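# Fit camshaft into engine case with timed gear mesh

## Task

Put the camshaft into the engine case, which is free-standing on the table: push its shaft fully home in the open bearing on the case's front so the large cam gear engages the small crank gear with correct timing, meaning the small gear's marked tooth lands in one of the large gear's two marked gaps as the gears rotate. The case must be left upright, and the camshaft must stay installed on its own once the robot lets go.

## Robot and tools

ROBOT AND FRAME. Two arms, left_arm and right_arm, each with six joints and a parallel gripper. Positions use one world frame: origin on the table surface midway between the arms, +x out across the table, +z up, left_arm on the +y side. The names do not refer to image sides. Gripper positions are in metres, orientations as quaternions w,x,y,z. Reported hand positions can be somewhat off, especially at long reach.

JOINT ORDER (used in every row and every per-joint list): waist, forearm roll, wrist pitch, shoulder, wrist roll, elbow. Follow this order only. Stated ranges in rad: waist -3.491..3.491, shoulder -3.140..3.140, elbow -1.187..4.328, forearm roll -3.316..3.316, wrist pitch -3.140..3.140, wrist roll -3.927..3.927; true ends may differ by up to 0.010.

THE ROW. Every motion command is a row of 18 numbers, each in [-1, 1], always for both arms: left_arm's 6 joint values, then its gripper position, force_limit, speed; then the same 9 for right_arm. Joint values are offsets, not poses, scaled so 1.0 equals 1.983 rad (waist, shoulder), 2.38 rad (elbow) or 2.975 rad (forearm roll, wrist pitch, wrist roll). The three gripper values are absolute settings: position +1 = fully open (140 mm), about -0.8 = pads touching, -1 = close until blocked; force_limit about 14 N at -1, 60 N at 0, 107 N at +1; speed of the finger gap about 30, 140, 250 mm/s at -1, 0, +1. Zeros in the gripper slots are real commands, so resend an arm's previous three values to leave its gripper unchanged.

execute_actions(actions): a list of actions; each action is a list of 1 to 15 rows, one row per 1/30 s step, 15 steps (0.5 s) per action; if fewer rows are given the last repeats. In each action the joint offsets count from the angles at the start of that action (for the first action, the last reported angles), not from the previous row. An action asking a joint to go more than 0.010 rad outward past its range is refused for both arms; if the first action is refused or any action is malformed, nothing runs. A joint pushed beyond its real end stops there and the result says "joint sent to its limit". An empty list just returns the state and images.

move(target, speed, blocking): target is one row; its offsets count from the Joint positions in the latest result that showed them. All joints interpolate together so they finish simultaneously, in 0.5 to 10 s (cut short at 10 s). speed (0.01-2 rad/s, default 0.5) caps the joint with the longest path. It ignores obstacles and the other arm. blocking=false returns after 0.5 s while motion continues; until a result shows it finished, use wait or stop before any other motion command. The extra "move:" line gives the ending (done, off_target, moving, held, fault), limits=held or none, and each arm's joint farthest from target.

wait(seconds): 0 to 10, holds the last commands; returns early if a running move ends. stop(): brakes a running move (needs room; fingers keep moving). zoom_image(camera, region): camera is cam_high (504x504), cam_left_wrist or cam_right_wrist (616x616 fisheye); region [x0,y0,x1,y1] in pixels from top-left, at most 504x504. finished_scene(scene): ends the current scene permanently and reports success; pass the current scene number. Calibration data for the cameras is given in pinhole/fisheye OpenCV form and may be slightly off.

DRIVE LIMITS. Joint targets are rate-limited (2.62 rad/s waist/shoulder, 3.14 elbow, 3.93 wrist joints, 0.5 s to accelerate), kept within a lead of the measured angle (0.805, 0.966, 1.21 rad), and scaled back if they would put the gripper over 70 mm from where it is. Big offsets can therefore need several actions; finish an incomplete motion in the next command.

RESULTS. Each result gives both grippers' poses, Joint positions, Joint velocities and Joint targets (per arm, in joint order, rad and rad/s), gripper position_measured in counts (3 open, 230 pads together, not linear), object_status, flange force and camera images. object_status: 0 moving, 1 blocked while opening, 2 blocked while closing (a grasp), 3 reached setpoint or pads met. Confirm a grasp by status 2. To squeeze harder while at 2, raise force_limit and switch position between -1 and -0.98. "joint command not followed" means a clearance check altered joint targets. Flange force is noisy, includes held weight, and may read "no reading".

GRIPPER GEOMETRY. Fingers point along the gripper's +z and close along its y. The reported point lies between closed pads; fingertips extend about 33 mm past it when closed, 9 mm when open, and move about 24 mm outward while closing, so keep clearance over surfaces.

WHAT TO AVOID. Torque over a joint's limit (145 N m waist/shoulder/elbow, 36.4 wrist joints, held weight included) or an outside force of 150 N stops that arm for 10 s and drops the rest of the call. The arms are stiff: targets even slightly beyond a firm contact can trigger this, and faster moves hit harder. Sending targets equal to current Joint targets keeps an existing press. Don't let the arms collide, don't knock or push anything off the table, don't tip the case, and avoid drops or slams. Parts you hold may be briefly tugged and loose objects nudged. MOTOR HOT warns of overheating from sustained load; reaching the limit brakes the arm until cool.

Each tool is called after "Request:" as name(argument=value, ...) on one line, values as JSON.

## Session

Request:
execute_actions(actions=[])

Scene clock: 0.00 s.
left_arm: end_effector_position=(+0.4890, +0.7139, +0.1613) position_measured=3 object_status=3 end_effector_quat_wxyz=(+0.088, -0.446, +0.640, +0.620) | right_arm: end_effector_position=(+0.3186, -0.5017, +0.3739) position_measured=3 object_status=3 end_effector_quat_wxyz=(+0.518, -0.272, +0.794, +0.166)
Joint names: [waist, forearm roll, wrist pitch, shoulder, wrist roll, elbow]
Joint positions: left_arm=[ 0.382 -1.263 -1.735  0.635 -0.378  0.248] | right_arm=[-0.971 -1.169 -1.82  -0.267 -0.018 -0.132]
Joint velocities: left_arm=[ 0.001  0.     0.    -0.001 -0.     0.001] | right_arm=[-0.    -0.001  0.     0.    -0.     0.   ]
Flange force (N, the push that the arm receives, along the gripper's own x y z axes): no reading
Joint targets: left_arm=[0.382 -1.263 -1.735 0.635 -0.378 0.248] | right_arm=[-0.971 -1.169 -1.820 -0.267 -0.018 -0.132]
camera_calibration (this result's frames):
cam_left_wrist: T_world_to_cam=[[-0.753282, -0.247479, 0.609361, 0.448055], [0.62993, -0.00510506, 0.776636, -0.434359], [-0.18909, 0.96888, 0.15974, -0.445715], [0, 0, 0, 1]] pos_world=[0.526847, 0.540511, 0.13551]
cam_right_wrist: T_world_to_cam=[[-0.663709, 0.735893, -0.133983, 0.624095], [0.0365043, 0.210777, 0.976852, -0.249335], [0.7471, 0.643455, -0.166758, 0.33683], [0, 0, 0, 1]] pos_world=[0.171674, -0.623448, 0.383351]

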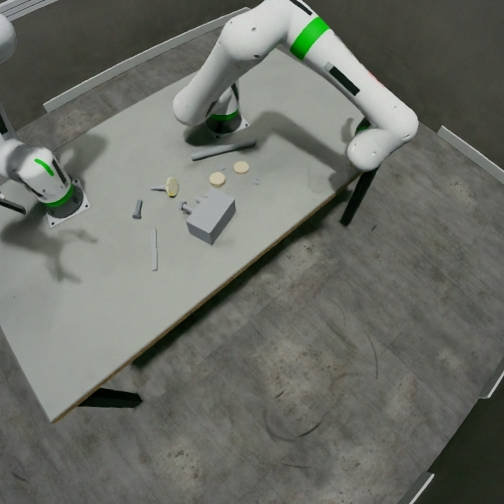

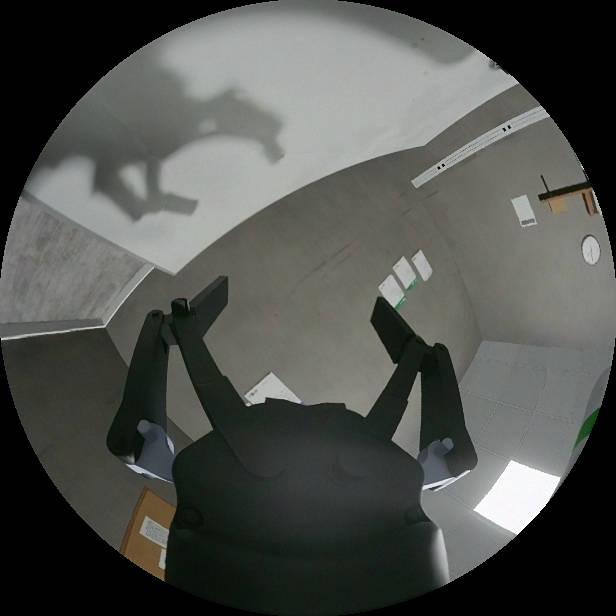

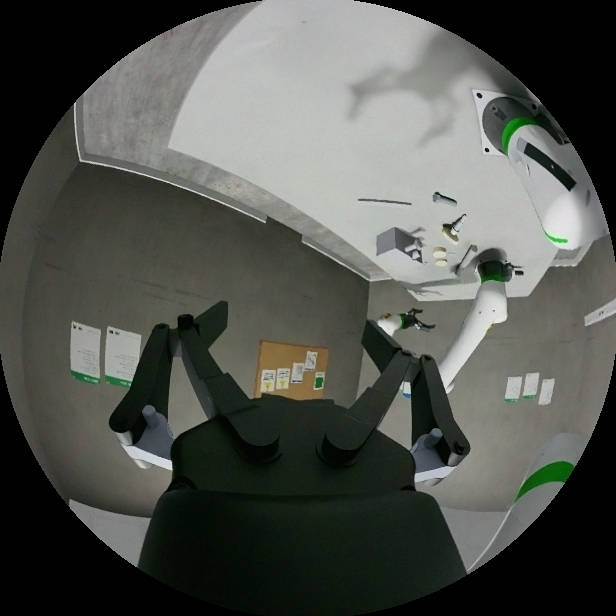

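Request:
move(target=[-0.2945,0.4245,0.109,-0.2153,0.833,-0.084,-0.3,0,0,1,0.393,0.145,0.1437,-1,-0.0134,1,0,0], speed=1.5)

Request:
move(target=[0,0,0,0,0,0,-0.3,0,0,0.1735,0,0,0,-0.167,0,1,0,0], speed=1)

Scene clock: 3.07 s.
left_arm: end_effector_position=(+0.4755, +0.0134, +0.1611) position_measured=167 object_status=3 end_effector_quat_wxyz=(+0.000, +0.998, +0.069, -0.000) | right_arm: end_effector_position=(+0.3501, -0.1378, +0.1606) position_measured=3 object_status=3 end_effector_quat_wxyz=(+0.000, +0.287, +0.958, -0.000)
Joint names: [waist, forearm roll, wrist pitch, shoulder, wrist roll, elbow]
Joint positions: left_arm=[-0.202  0.    -1.411  0.208  2.1    0.048] | right_arm=[ 1.012  0.001 -1.389  0.018 -2.993 -0.164]
Joint velocities: left_arm=[-0.002  0.     0.001 -0.001  0.     0.001] | right_arm=[ 0.001  0.002 -0.     0.     0.    -0.   ]
Flange force (N, the push that the arm receives, along the gripper's own x y z axes): left_arm=[-2.1 -6.4 6.0] | right_arm=[-1.6 2.2 -3.2]
Joint targets: left_arm=[-0.202 0.000 -1.411 0.208 2.100 0.048] | right_arm=[1.012 0.001 -1.389 0.018 -2.993 -0.164]
move: done; limits=none; left_arm: farthest joint: the waist, 0.000 radians from its target (0.584 radians at the start); right_arm: farthest joint: the waist, 0.000 radians from its target (1.983 radians at the start)
camera_calibration (this result's frames):
cam_left_wrist: T_world_to_cam=[[0.284958, -0.958411, 0.0157403, -0.12391], [-0.858509, -0.247882, 0.448907, 0.334424], [-0.426336, -0.141433, -0.89344, 0.527861], [0, 0, 0, 1]] pos_world=[0.54746, 0.0387974, 0.323437]
cam_right_wrist: T_world_to_cam=[[0.427365, 0.903618, 0.0288645, -0.0363829], [0.870066, -0.419752, 0.258443, -0.382184], [0.24565, -0.0853354, -0.965595, 0.246976], [0, 0, 0, 1]] pos_world=[0.287405, -0.10647, 0.338302]

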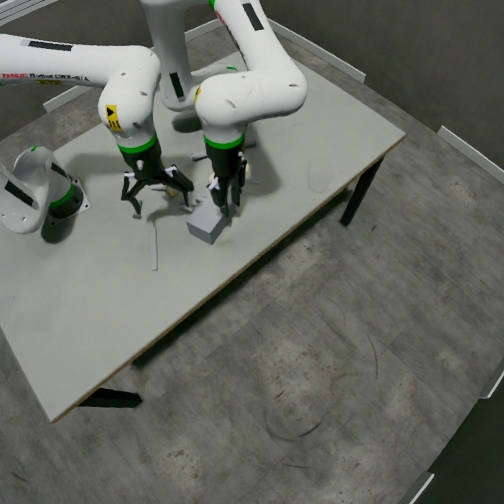

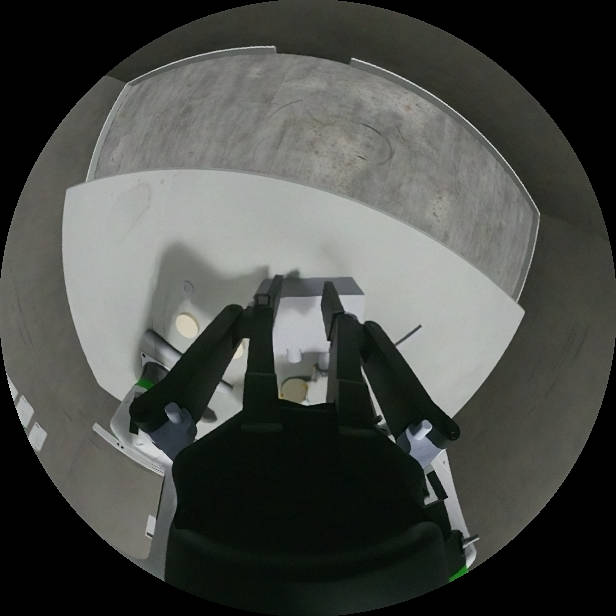

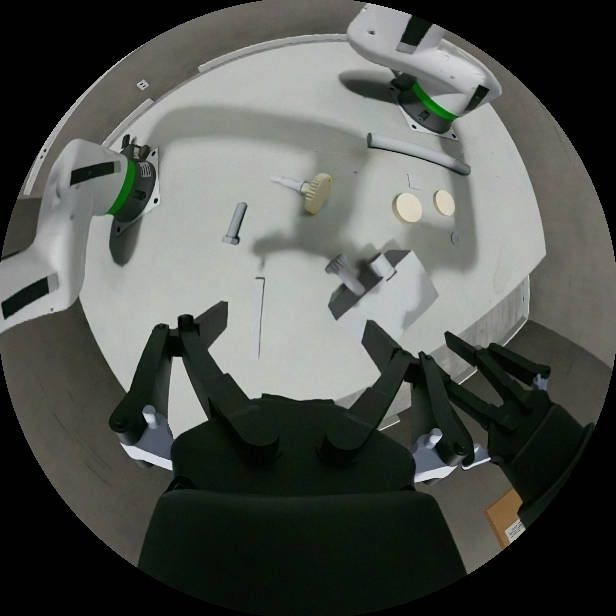

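Scene clock: 4.07 s.
left_arm: end_effector_position=(+0.4755, +0.0134, +0.1611) position_measured=167 object_status=3 end_effector_quat_wxyz=(+0.000, +0.998, +0.069, -0.000) | right_arm: end_effector_position=(+0.2489, -0.0218, +0.1606) position_measured=3 object_status=3 end_effector_quat_wxyz=(+0.000, +0.359, +0.933, -0.000)
Joint names: [waist, forearm roll, wrist pitch, shoulder, wrist roll, elbow]
Joint positions: left_arm=[-0.202  0.    -1.411  0.208  2.1    0.048] | right_arm=[ 1.356  0.001 -1.389  0.018 -3.49  -0.164]
Joint velocities: left_arm=[ 0.001 -0.001  0.     0.001  0.     0.001] | right_arm=[ 0.001  0.     0.002  0.    -0.     0.   ]
Flange force (N, the push that the arm receives, along the gripper's own x y z axes): left_arm=[-0.5 -3.6 7.5] | right_arm=[-1.4 1.3 -2.2]
Joint targets: left_arm=[-0.202 0.000 -1.411 0.208 2.100 0.048] | right_arm=[1.356 0.001 -1.389 0.018 -3.490 -0.164]
move: done; limits=none; left_arm: farthest joint: the waist, 0.000 radians from its target (0.000 radians at the start); right_arm: farthest joint: the waist, 0.000 radians from its target (0.344 radians at the start)
camera_calibration (this result's frames):
cam_left_wrist: T_world_to_cam=[[0.284956, -0.958411, 0.0157446, -0.123912], [-0.858509, -0.247878, 0.448908, 0.334421], [-0.426336, -0.141436, -0.893439, 0.527861], [0, 0, 0, 1]] pos_world=[0.547459, 0.0387953, 0.323438]
cam_right_wrist: T_world_to_cam=[[0.559877, 0.828063, 0.0291578, -0.132618], [0.795985, -0.547294, 0.258606, -0.229851], [0.2301, -0.121578, -0.965543, 0.284797], [0, 0, 0, 1]] pos_world=[0.191676, 0.0186452, 0.338291]

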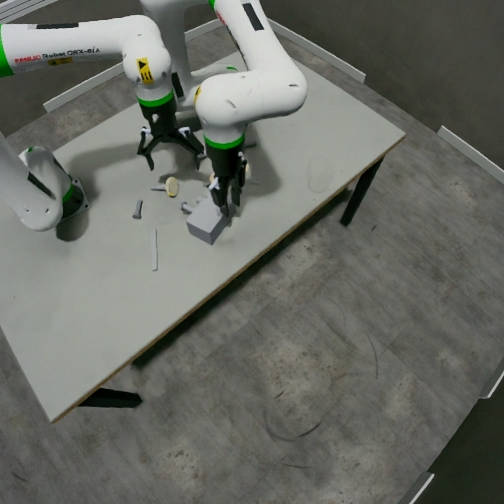

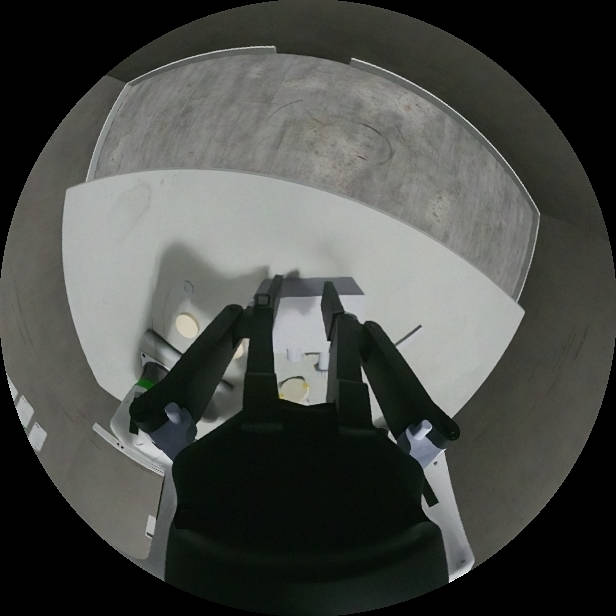

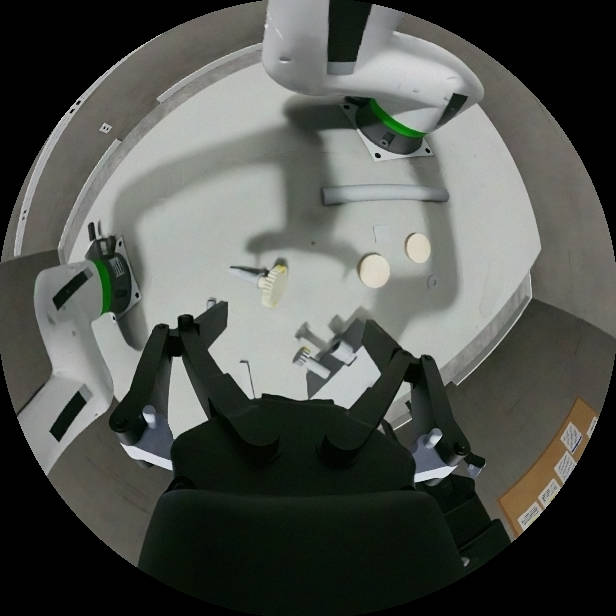

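Request:
zoom_image(camera="cam_right_wrist", region=[220,250,380,410])

Region (220, 250, 380, 410) of cam_right_wrist's 616x616 image, scaled by 3.150, with more detail than that image has.

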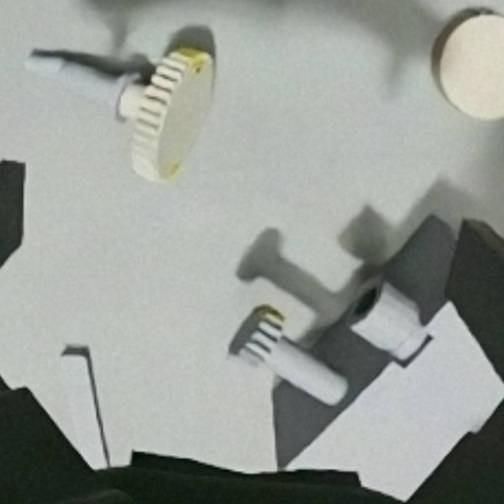

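Request:
move(target=[-0.0164,0,0.0273,-0.0397,0.06,-0.0671,-0.3,0,0,0.0353,0,0.0316,-0.0425,-0.0763,-0.0748,-0.2,0,0])

Scene clock: 5.60 s.
left_arm: end_effector_position=(+0.4298, +0.0158, +0.1325) position_measured=167 object_status=3 end_effector_quat_wxyz=(+0.000, +0.990, +0.141, -0.000) | right_arm: end_effector_position=(+0.2102, -0.0443, +0.1205) position_measured=154 object_status=3 end_effector_quat_wxyz=(+0.000, +0.432, +0.902, +0.000)
Joint names: [waist, forearm roll, wrist pitch, shoulder, wrist roll, elbow]
Joint positions: left_arm=[-0.235  0.    -1.33   0.13   2.279 -0.111] | right_arm=[ 1.426  0.001 -1.295 -0.066 -3.717 -0.342]
Joint velocities: left_arm=[-0.002  0.     0.     0.    -0.    -0.004] | right_arm=[ 0.001  0.001 -0.001 -0.     0.001 -0.   ]
Flange force (N, the push that the arm receives, along the gripper's own x y z axes): left_arm=[-2.2 -4.4 7.6] | right_arm=[0.2 2.5 -2.7]
Joint targets: left_arm=[-0.235 0.000 -1.330 0.130 2.279 -0.111] | right_arm=[1.426 0.001 -1.295 -0.066 -3.717 -0.342]
move: done; limits=none; left_arm: farthest joint: the waist, 0.000 radians from its target (0.032 radians at the start); right_arm: farthest joint: the waist, 0.000 radians from its target (0.070 radians at the start)
camera_calibration (this result's frames):
cam_left_wrist: T_world_to_cam=[[0.421342, -0.906763, 0.0158662, -0.167612], [-0.813414, -0.370114, 0.448746, 0.291239], [-0.401034, -0.201981, -0.893519, 0.473193], [0, 0, 0, 1]] pos_world=[0.497286, 0.0513833, 0.294773]
cam_right_wrist: T_world_to_cam=[[0.682409, 0.730372, 0.0295558, -0.121312], [0.700626, -0.665075, 0.258453, -0.186086], [0.208424, -0.155663, -0.965572, 0.255348], [0, 0, 0, 1]] pos_world=[0.159941, 0.00458995, 0.298236]

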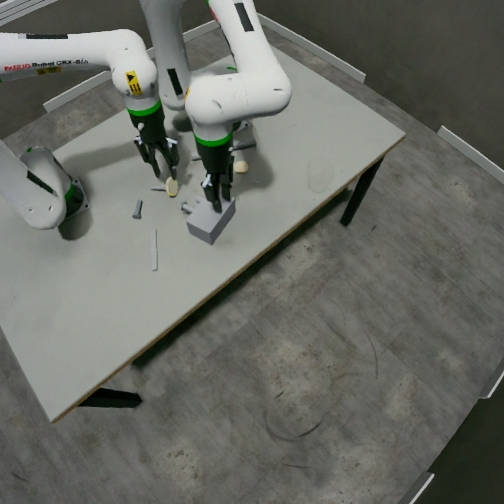

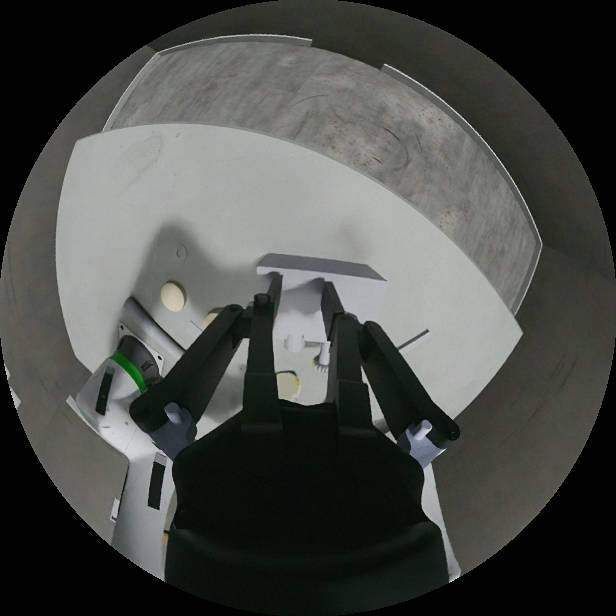

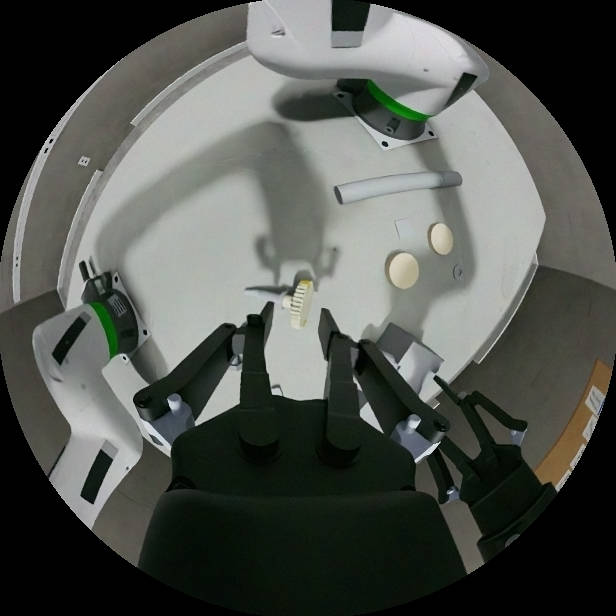

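Request:
move(target=[0,0,0.0134,0.0054,0,-0.0123,-0.3,0,0,0,0,0.0302,0.0148,0,-0.0253,-0.2,0,0], speed=0.2)

Request:
move(target=[0,0,0,0,0,0,-0.3,0,0,0,0,0,0,0,0,-1,0,-0.6])

Request:
move(target=[0,0,0,0,0,0,-0.3,0,0,0,0,-0.0218,-0.0107,0,0.0183,-1,0,-0.6], speed=0.2)

Scene clock: 6.53 s.
left_arm: end_effector_position=(+0.4297, +0.0158, +0.1153) position_measured=167 object_status=3 end_effector_quat_wxyz=(+0.000, +0.990, +0.141, -0.000) | right_arm: end_effector_position=(+0.2102, -0.0443, +0.0846) position_measured=154 object_status=3 end_effector_quat_wxyz=(+0.000, +0.431, +0.902, +0.000)
Joint names: [waist, forearm roll, wrist pitch, shoulder, wrist roll, elbow]
Joint positions: left_arm=[-0.235  0.    -1.29   0.14   2.279 -0.141] | right_arm=[ 1.426  0.001 -1.205 -0.037 -3.717 -0.402]
Joint velocities: left_arm=[-0.001  0.     0.     0.001 -0.001 -0.   ] | right_arm=[ 0.     0.001 -0.     0.    -0.    -0.   ]
Flange force (N, the push that the arm receives, along the gripper's own x y z axes): left_arm=[-0.6 -7.9 5.8] | right_arm=[-1.1 3.0 -2.1]
Joint targets: left_arm=[-0.235 0.000 -1.290 0.140 2.279 -0.141] | right_arm=[1.426 0.001 -1.205 -0.037 -3.717 -0.402]
move: done; limits=none; left_arm: farthest joint: the waist, 0.000 radians from its target (0.000 radians at the start); right_arm: farthest joint: the waist, 0.000 radians from its target (0.000 radians at the start)
camera_calibration (this result's frames):
cam_left_wrist: T_world_to_cam=[[0.421346, -0.906763, 0.0157872, -0.16724], [-0.813372, -0.370136, 0.448804, 0.298856], [-0.401115, -0.201943, -0.893491, 0.457826], [0, 0, 0, 1]] pos_world=[0.497188, 0.0514247, 0.277576]
cam_right_wrist: T_world_to_cam=[[0.682365, 0.730403, 0.0298208, -0.120258], [0.700645, -0.66511, 0.258314, -0.17679], [0.208508, -0.155371, -0.965601, 0.220672], [0, 0, 0, 1]] pos_world=[0.159915, 0.00453856, 0.262334]

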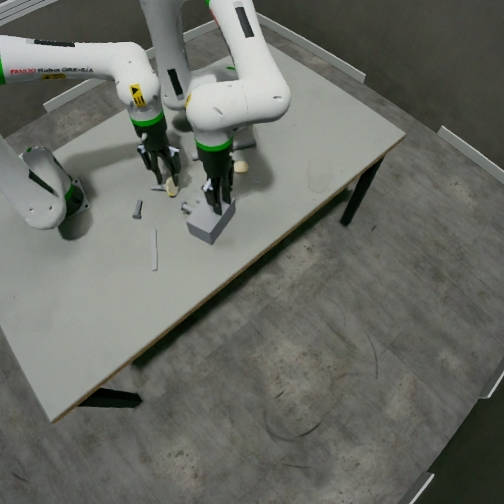

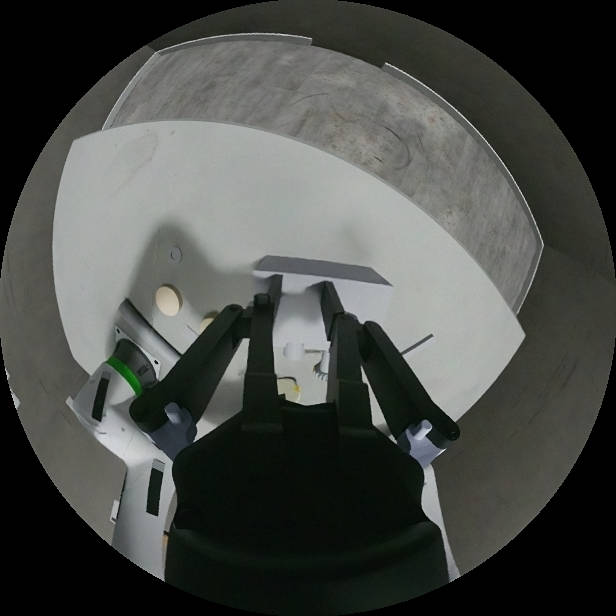

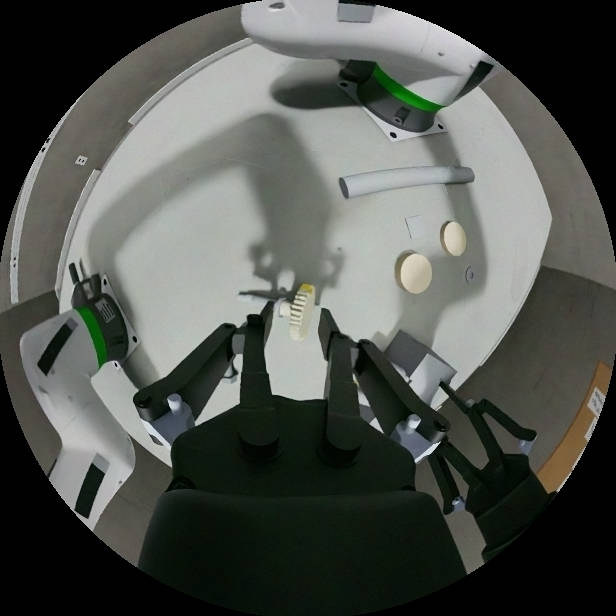

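Scene clock: 7.27 s.
left_arm: end_effector_position=(+0.4297, +0.0158, +0.1153) position_measured=167 object_status=3 end_effector_quat_wxyz=(+0.000, +0.990, +0.141, -0.000) | right_arm: end_effector_position=(+0.2103, -0.0442, +0.0847) position_measured=214 object_status=2 end_effector_quat_wxyz=(+0.000, +0.431, +0.902, +0.000)
Joint names: [waist, forearm roll, wrist pitch, shoulder, wrist roll, elbow]
Joint positions: left_arm=[-0.235  0.    -1.29   0.14   2.279 -0.141] | right_arm=[ 1.426  0.001 -1.205 -0.037 -3.717 -0.402]
Joint velocities: left_arm=[ 0.001  0.001  0.001  0.     0.001 -0.002] | right_arm=[-0.    -0.001  0.    -0.    -0.    -0.   ]
Flange force (N, the push that the arm receives, along the gripper's own x y z axes): left_arm=[0.6 -6.8 5.3] | right_arm=[-1.0 6.2 -12.9]
Joint targets: left_arm=[-0.235 0.000 -1.290 0.140 2.279 -0.141] | right_arm=[1.426 0.001 -1.205 -0.037 -3.717 -0.402]
move: done; limits=none; left_arm: farthest joint: the waist, 0.000 radians from its target (0.000 radians at the start); right_arm: farthest joint: the waist, 0.000 radians from its target (0.000 radians at the start)
camera_calibration (this result's frames):
cam_left_wrist: T_world_to_cam=[[0.421346, -0.906763, 0.0157845, -0.167239], [-0.813371, -0.370137, 0.448806, 0.298855], [-0.401118, -0.201941, -0.89349, 0.457825], [0, 0, 0, 1]] pos_world=[0.497188, 0.0514248, 0.277574]
cam_right_wrist: T_world_to_cam=[[0.682315, 0.730441, 0.0300166, -0.12034], [0.700634, -0.665091, 0.258391, -0.176822], [0.208703, -0.155273, -0.965574, 0.220641], [0, 0, 0, 1]] pos_world=[0.159949, 0.00455869, 0.262346]

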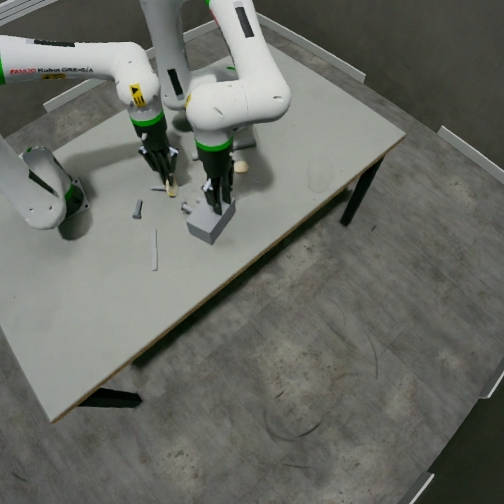

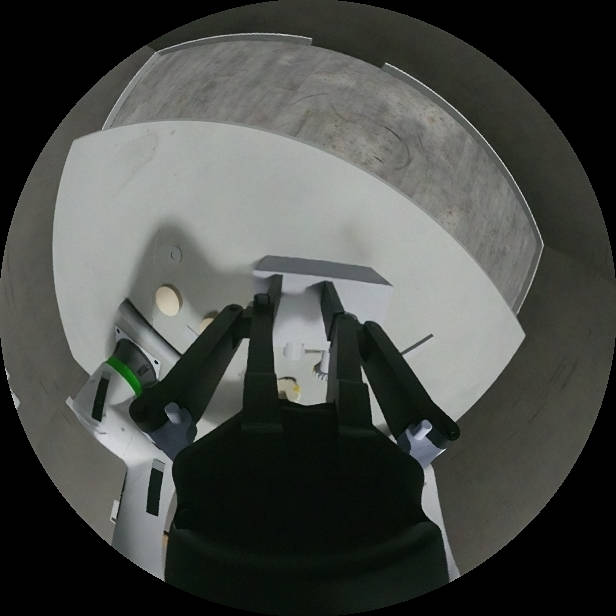

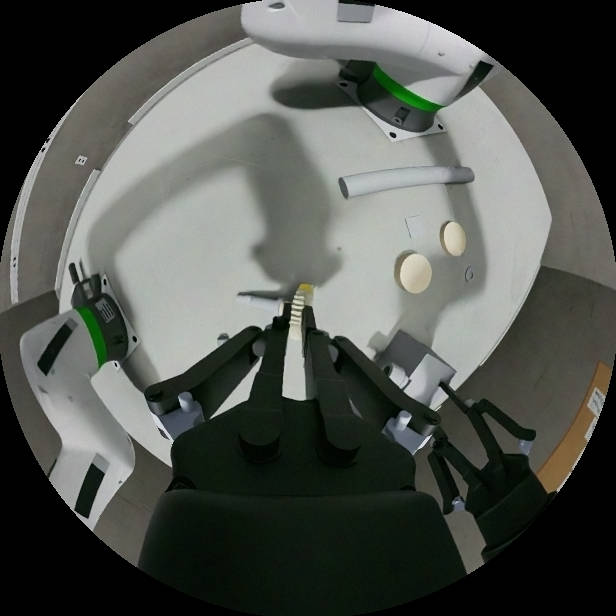

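Scene clock: 8.00 s.
left_arm: end_effector_position=(+0.4297, +0.0158, +0.1153) position_measured=167 object_status=3 end_effector_quat_wxyz=(+0.000, +0.990, +0.141, -0.000) | right_arm: end_effector_position=(+0.2104, -0.0439, +0.1106) position_measured=217 object_status=2 end_effector_quat_wxyz=(+0.000, +0.431, +0.902, +0.000)
Joint names: [waist, forearm roll, wrist pitch, shoulder, wrist roll, elbow]
Joint positions: left_arm=[-0.235  0.    -1.29   0.14   2.279 -0.141] | right_arm=[ 1.426  0.001 -1.27  -0.058 -3.717 -0.359]
Joint velocities: left_arm=[ 0.001  0.     0.     0.    -0.     0.   ] | right_arm=[-0.     0.001 -0.    -0.     0.     0.   ]
Flange force (N, the push that the arm receives, along the gripper's own x y z axes): left_arm=[-2.4 -5.1 6.4] | right_arm=[0.0 3.5 -0.5]
Joint targets: left_arm=[-0.235 0.000 -1.290 0.140 2.279 -0.141] | right_arm=[1.426 0.001 -1.270 -0.058 -3.717 -0.359]
move: done; limits=none; left_arm: farthest joint: the waist, 0.000 radians from its target (0.000 radians at the start); right_arm: farthest joint: the waist, 0.000 radians from its target (0.000 radians at the start)
camera_calibration (this result's frames):
cam_left_wrist: T_world_to_cam=[[0.421346, -0.906763, 0.0157846, -0.167239], [-0.813371, -0.370137, 0.448806, 0.298855], [-0.401118, -0.201941, -0.89349, 0.457825], [0, 0, 0, 1]] pos_world=[0.497188, 0.0514248, 0.277574]
cam_right_wrist: T_world_to_cam=[[0.682338, 0.730423, 0.0299506, -0.121463], [0.700605, -0.665082, 0.258491, -0.183387], [0.208728, -0.155395, -0.965549, 0.245665], [0, 0, 0, 1]] pos_world=[0.160084, 0.00492695, 0.288243]

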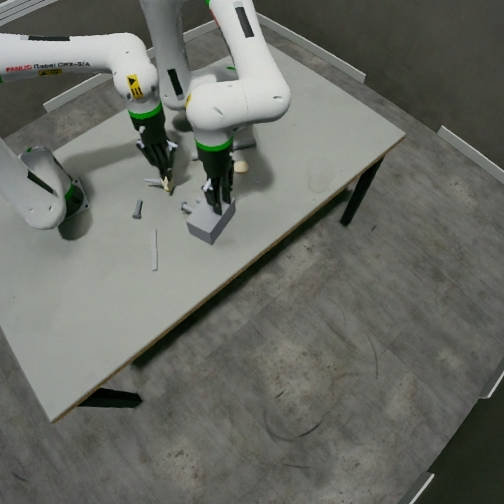

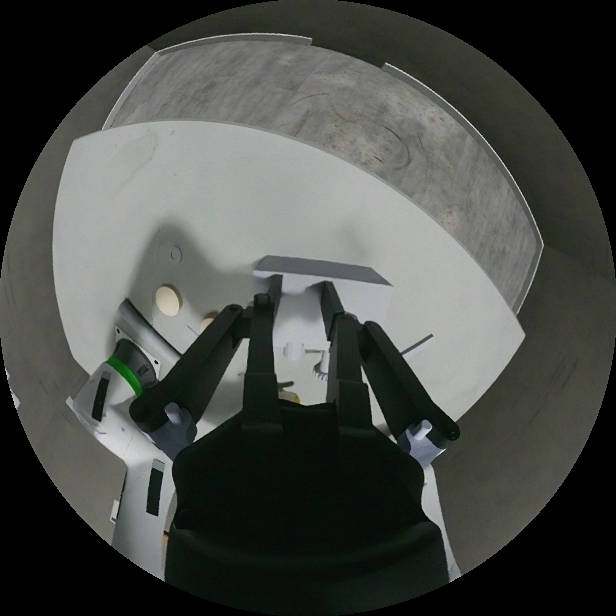

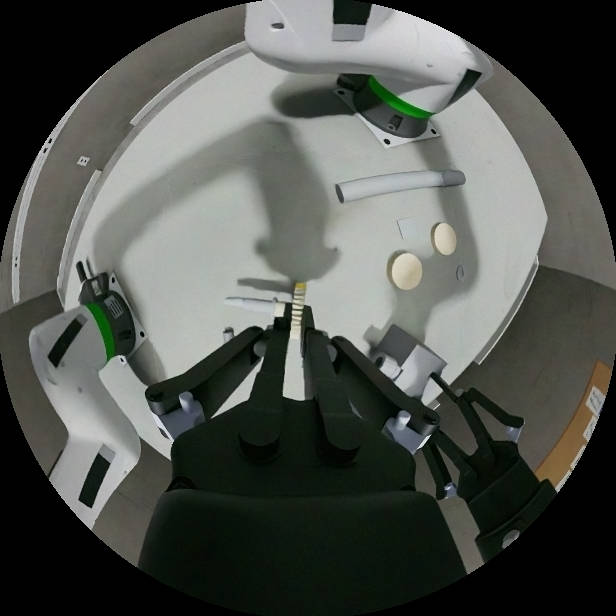

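Request:
move(target=[0,0,0.0016,0.0006,0,-0.0014,-0.3,0,0,0,0,0,0,0.9254,0,-1,0,-0.6], speed=1.5)

Request:
zoom_image(camera="cam_right_wrist", region=[150,220,330,350])

Scene clock: 10.60 s.
left_arm: end_effector_position=(+0.4297, +0.0158, +0.1133) position_measured=167 object_status=3 end_effector_quat_wxyz=(+0.000, +0.990, +0.141, -0.000) | right_arm: end_effector_position=(+0.2104, -0.0439, +0.1106) position_measured=217 object_status=2 end_effector_quat_wxyz=(-0.000, +0.802, -0.598, +0.000)
Joint names: [waist, forearm roll, wrist pitch, shoulder, wrist roll, elbow]
Joint positions: left_arm=[-0.235  0.    -1.285  0.142  2.279 -0.144] | right_arm=[ 1.426  0.001 -1.27  -0.058 -0.964 -0.359]
Joint velocities: left_arm=[-0.001 -0.     0.    -0.    -0.     0.   ] | right_arm=[-0.001 -0.001 -0.001 -0.    -0.    -0.   ]
Flange force (N, the push that the arm receives, along the gripper's own x y z axes): left_arm=[1.6 -4.4 5.3] | right_arm=[-0.7 -2.0 0.3]
Joint targets: left_arm=[-0.235 0.000 -1.285 0.142 2.279 -0.144] | right_arm=[1.426 0.001 -1.270 -0.058 -0.964 -0.359]
move: done; limits=none; left_arm: farthest joint: the waist, 0.000 radians from its target (0.000 radians at the start); right_arm: farthest joint: the waist, 0.000 radians from its target (0.000 radians at the start)
camera_calibration (this result's frames):
cam_left_wrist: T_world_to_cam=[[0.421344, -0.906761, 0.0159647, -0.167247], [-0.813468, -0.370094, 0.448666, 0.299795], [-0.400924, -0.202029, -0.893557, 0.456028], [0, 0, 0, 1]] pos_world=[0.497175, 0.0514306, 0.275649]
cam_right_wrist: T_world_to_cam=[[-0.908265, -0.417428, 0.0284337, 0.163025], [-0.396815, 0.880971, 0.257738, 0.115414], [-0.132636, 0.222811, -0.965796, 0.334117], [0, 0, 0, 1]] pos_world=[0.238184, -0.10807, 0.288307]

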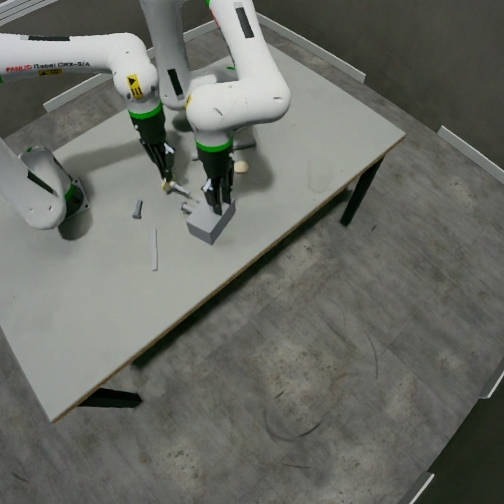

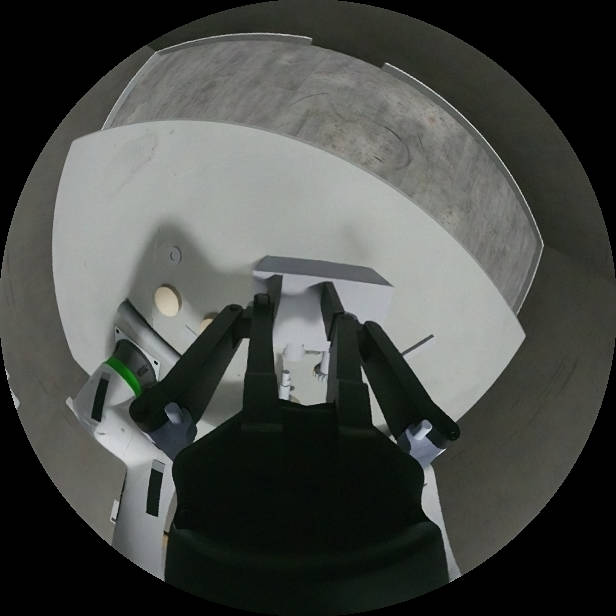

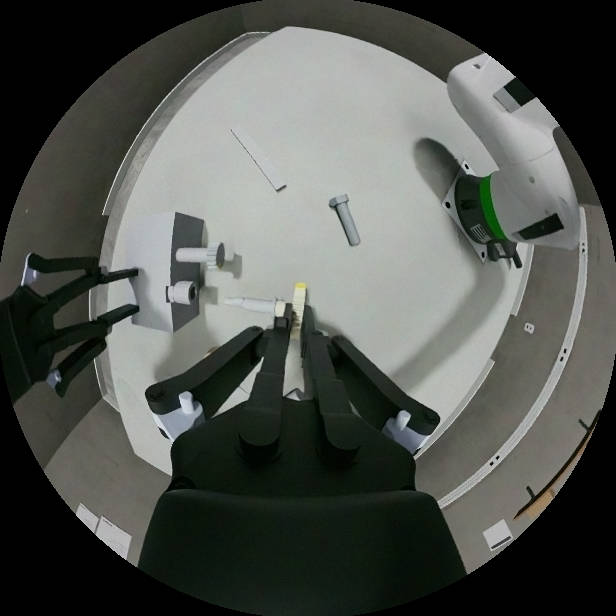

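Region (150, 220, 330, 350) of cam_right_wrist's 616x616 image, scaled by 2.800, with more detail than that image has.

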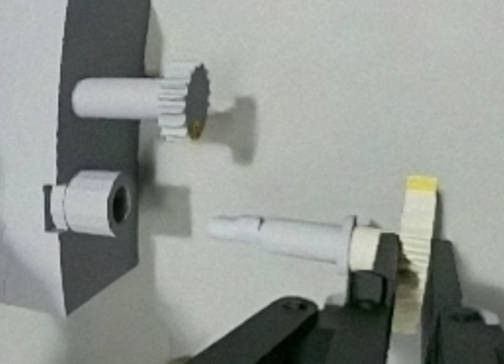

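Request:
move(target=[0,0,0.0005,0,0,-0.0006,-0.3,0,0,-0.0426,0,0.0004,0.0368,0.0284,0.0302,-1,0,-0.6], speed=0.15)

Request:
zoom_image(camera="cam_right_wrist", region=[150,220,330,350])

Request:
zoom_image(camera="cam_left_wrist", region=[260,330,350,410])

Scene clock: 11.67 s.
left_arm: end_effector_position=(+0.4295, +0.0158, +0.1127) position_measured=167 object_status=3 end_effector_quat_wxyz=(+0.000, +0.990, +0.141, -0.000) | right_arm: end_effector_position=(+0.2488, -0.0382, +0.1108) position_measured=217 object_status=2 end_effector_quat_wxyz=(-0.000, +0.802, -0.598, +0.000)
Joint names: [waist, forearm roll, wrist pitch, shoulder, wrist roll, elbow]
Joint positions: left_arm=[-0.235  0.    -1.284  0.142  2.279 -0.145] | right_arm=[ 1.342  0.001 -1.269  0.015 -0.879 -0.287]
Joint velocities: left_arm=[ 0.     0.001 -0.001 -0.001 -0.001 -0.002] | right_arm=[ 0.    -0.    -0.001  0.    -0.     0.   ]
Flange force (N, the push that the arm receives, along the gripper's own x y z axes): left_arm=[1.6 -9.2 -17.5] | right_arm=[1.6 -1.9 0.3]
Joint targets: left_arm=[-0.235 0.000 -1.284 0.142 2.279 -0.145] | right_arm=[1.342 0.001 -1.269 0.015 -0.879 -0.287]
move: done; limits=none; left_arm: farthest joint: the waist, 0.000 radians from its target (0.000 radians at the start); right_arm: farthest joint: the waist, 0.000 radians from its target (0.085 radians at the start)
camera_calibration (this result's frames):
cam_left_wrist: T_world_to_cam=[[0.421348, -0.906757, 0.0160303, -0.167141], [-0.813491, -0.370078, 0.448637, 0.299979], [-0.400873, -0.202073, -0.89357, 0.455445], [0, 0, 0, 1]] pos_world=[0.49703, 0.0514923, 0.27507]
cam_right_wrist: T_world_to_cam=[[-0.908258, -0.417445, 0.0284026, 0.200223], [-0.396841, 0.880965, 0.257718, 0.125661], [-0.132605, 0.222803, -0.965803, 0.338129], [0, 0, 0, 1]] pos_world=[0.276559, -0.102457, 0.288493]

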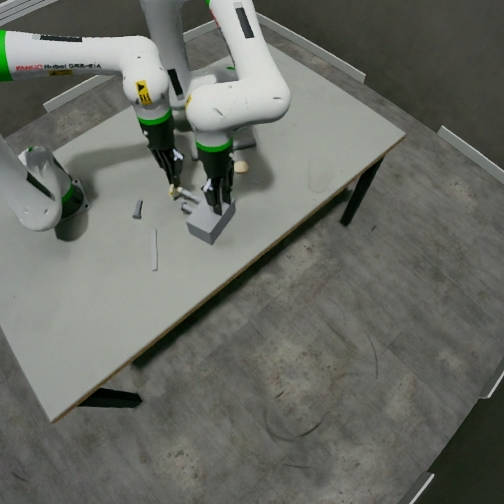

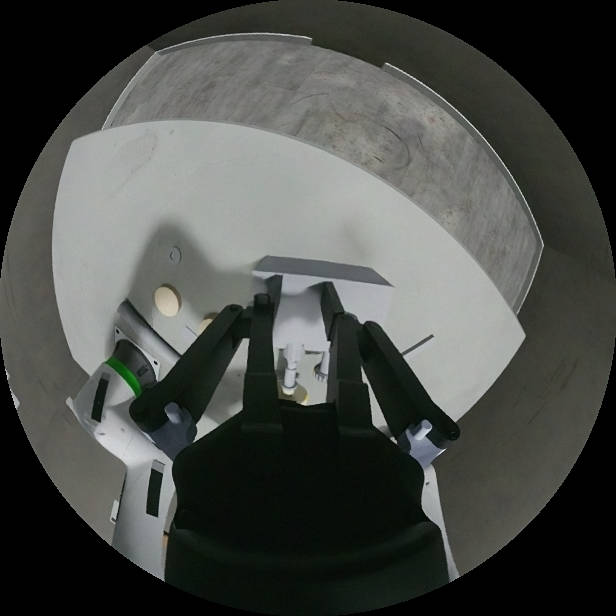

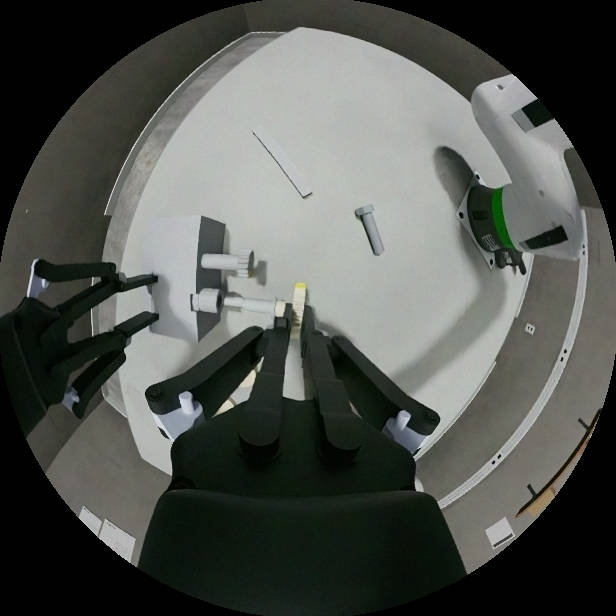

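Region (150, 220, 330, 350) of cam_right_wrist's 616x616 image, scaled by 2.800, with more detail than that image has.

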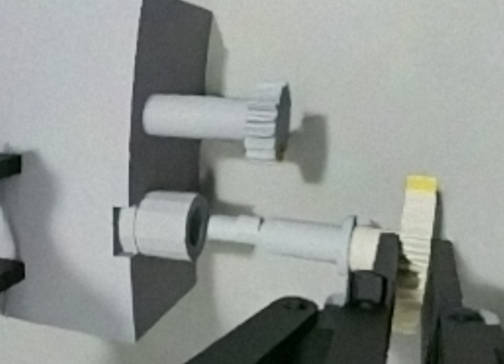

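Region (260, 330, 350, 410) of cam_left_wrist's 616x616 image, scaled by 5.600, with more detail than that image has.

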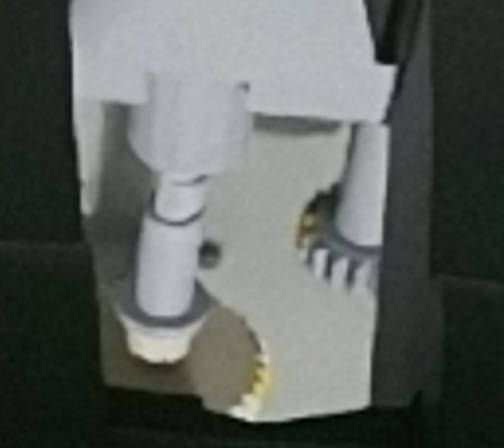

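Request:
move(target=[0,0,0.0004,0,0,-0.0005,-0.3,0,0,-0.0222,0,-0.0005,0.0272,0.0148,0.0233,-1,0,-0.6], speed=0.05)

Request:
zoom_image(camera="cam_right_wrist", region=[190,240,330,340])

Request:
zoom_image(camera="cam_left_wrist", region=[260,330,350,410])

Scene clock: 13.33 s.
left_arm: end_effector_position=(+0.4294, +0.0159, +0.1123) position_measured=167 object_status=3 end_effector_quat_wxyz=(+0.000, +0.990, +0.142, -0.000) | right_arm: end_effector_position=(+0.2728, -0.0309, +0.1104) position_measured=217 object_status=2 end_effector_quat_wxyz=(-0.000, +0.802, -0.598, +0.000)
Joint names: [waist, forearm roll, wrist pitch, shoulder, wrist roll, elbow]
Joint positions: left_arm=[-0.235  0.    -1.283  0.142  2.279 -0.146] | right_arm=[ 1.298  0.001 -1.27   0.069 -0.835 -0.231]
Joint velocities: left_arm=[-0.001 -0.    -0.001 -0.     0.     0.001] | right_arm=[-0.  0. -0.  0.  0.  0.]
Flange force (N, the push that the arm receives, along the gripper's own x y z axes): left_arm=[19.0 -14.3 -50.6] | right_arm=[-1.3 -1.9 7.8]
Joint targets: left_arm=[-0.235 0.000 -1.283 0.142 2.279 -0.146] | right_arm=[1.298 0.001 -1.270 0.069 -0.835 -0.231]
move: done; limits=none; left_arm: farthest joint: the waist, 0.000 radians from its target (0.000 radians at the start); right_arm: farthest joint: the waist, 0.000 radians from its target (0.044 radians at the start)
camera_calibration (this result's frames):
cam_left_wrist: T_world_to_cam=[[0.421367, -0.906748, 0.0160629, -0.167049], [-0.813465, -0.37007, 0.44869, 0.300075], [-0.400905, -0.20213, -0.893543, 0.454978], [0, 0, 0, 1]] pos_world=[0.496892, 0.0515415, 0.274585]
cam_right_wrist: T_world_to_cam=[[-0.908257, -0.41745, 0.0283513, 0.2251], [-0.396855, 0.880953, 0.257737, 0.128782], [-0.132569, 0.22284, -0.965799, 0.339364], [0, 0, 0, 1]] pos_world=[0.300546, -0.0951068, 0.288184]

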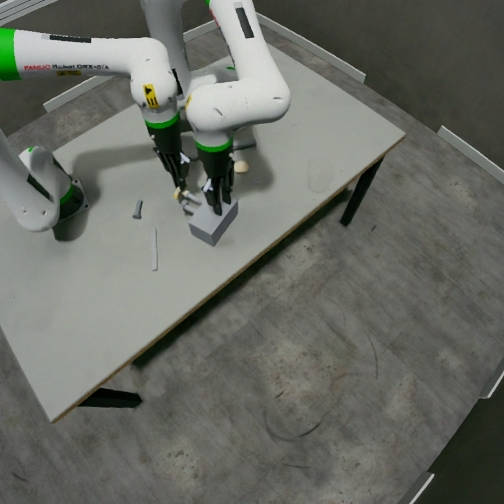

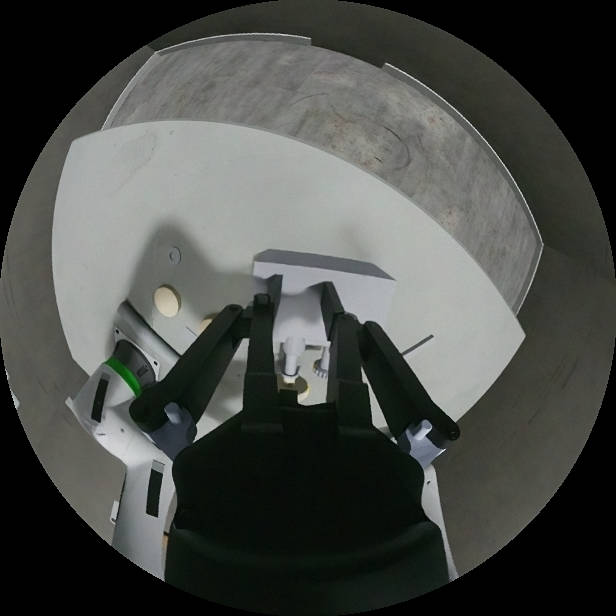

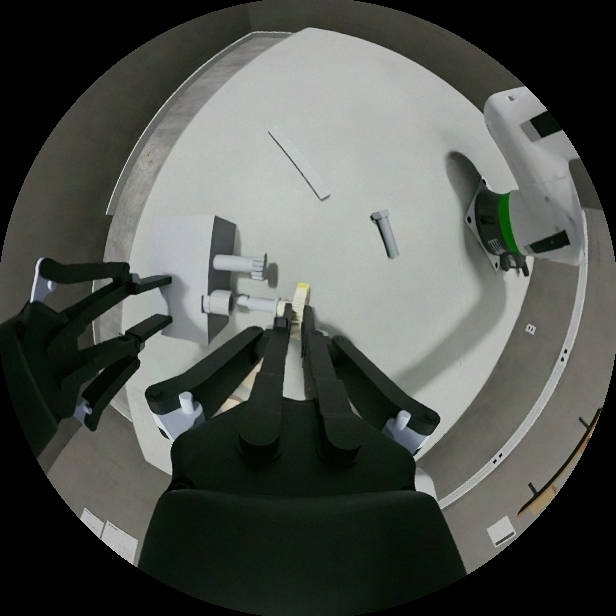

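Region (190, 240, 330, 340) of cam_right_wrist's 616x616 image, scaled by 3.600, with more detail than that image has; it fills the top 360 rows of this view, and the rest is white.

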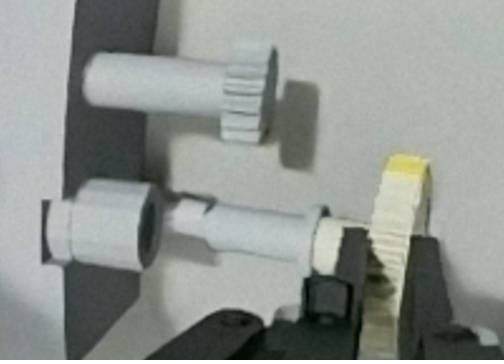

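Region (260, 330, 350, 410) of cam_left_wrist's 616x616 image, scaled by 5.600, with more detail than that image has.

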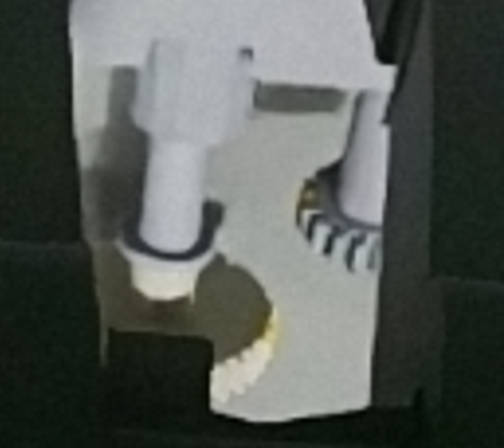

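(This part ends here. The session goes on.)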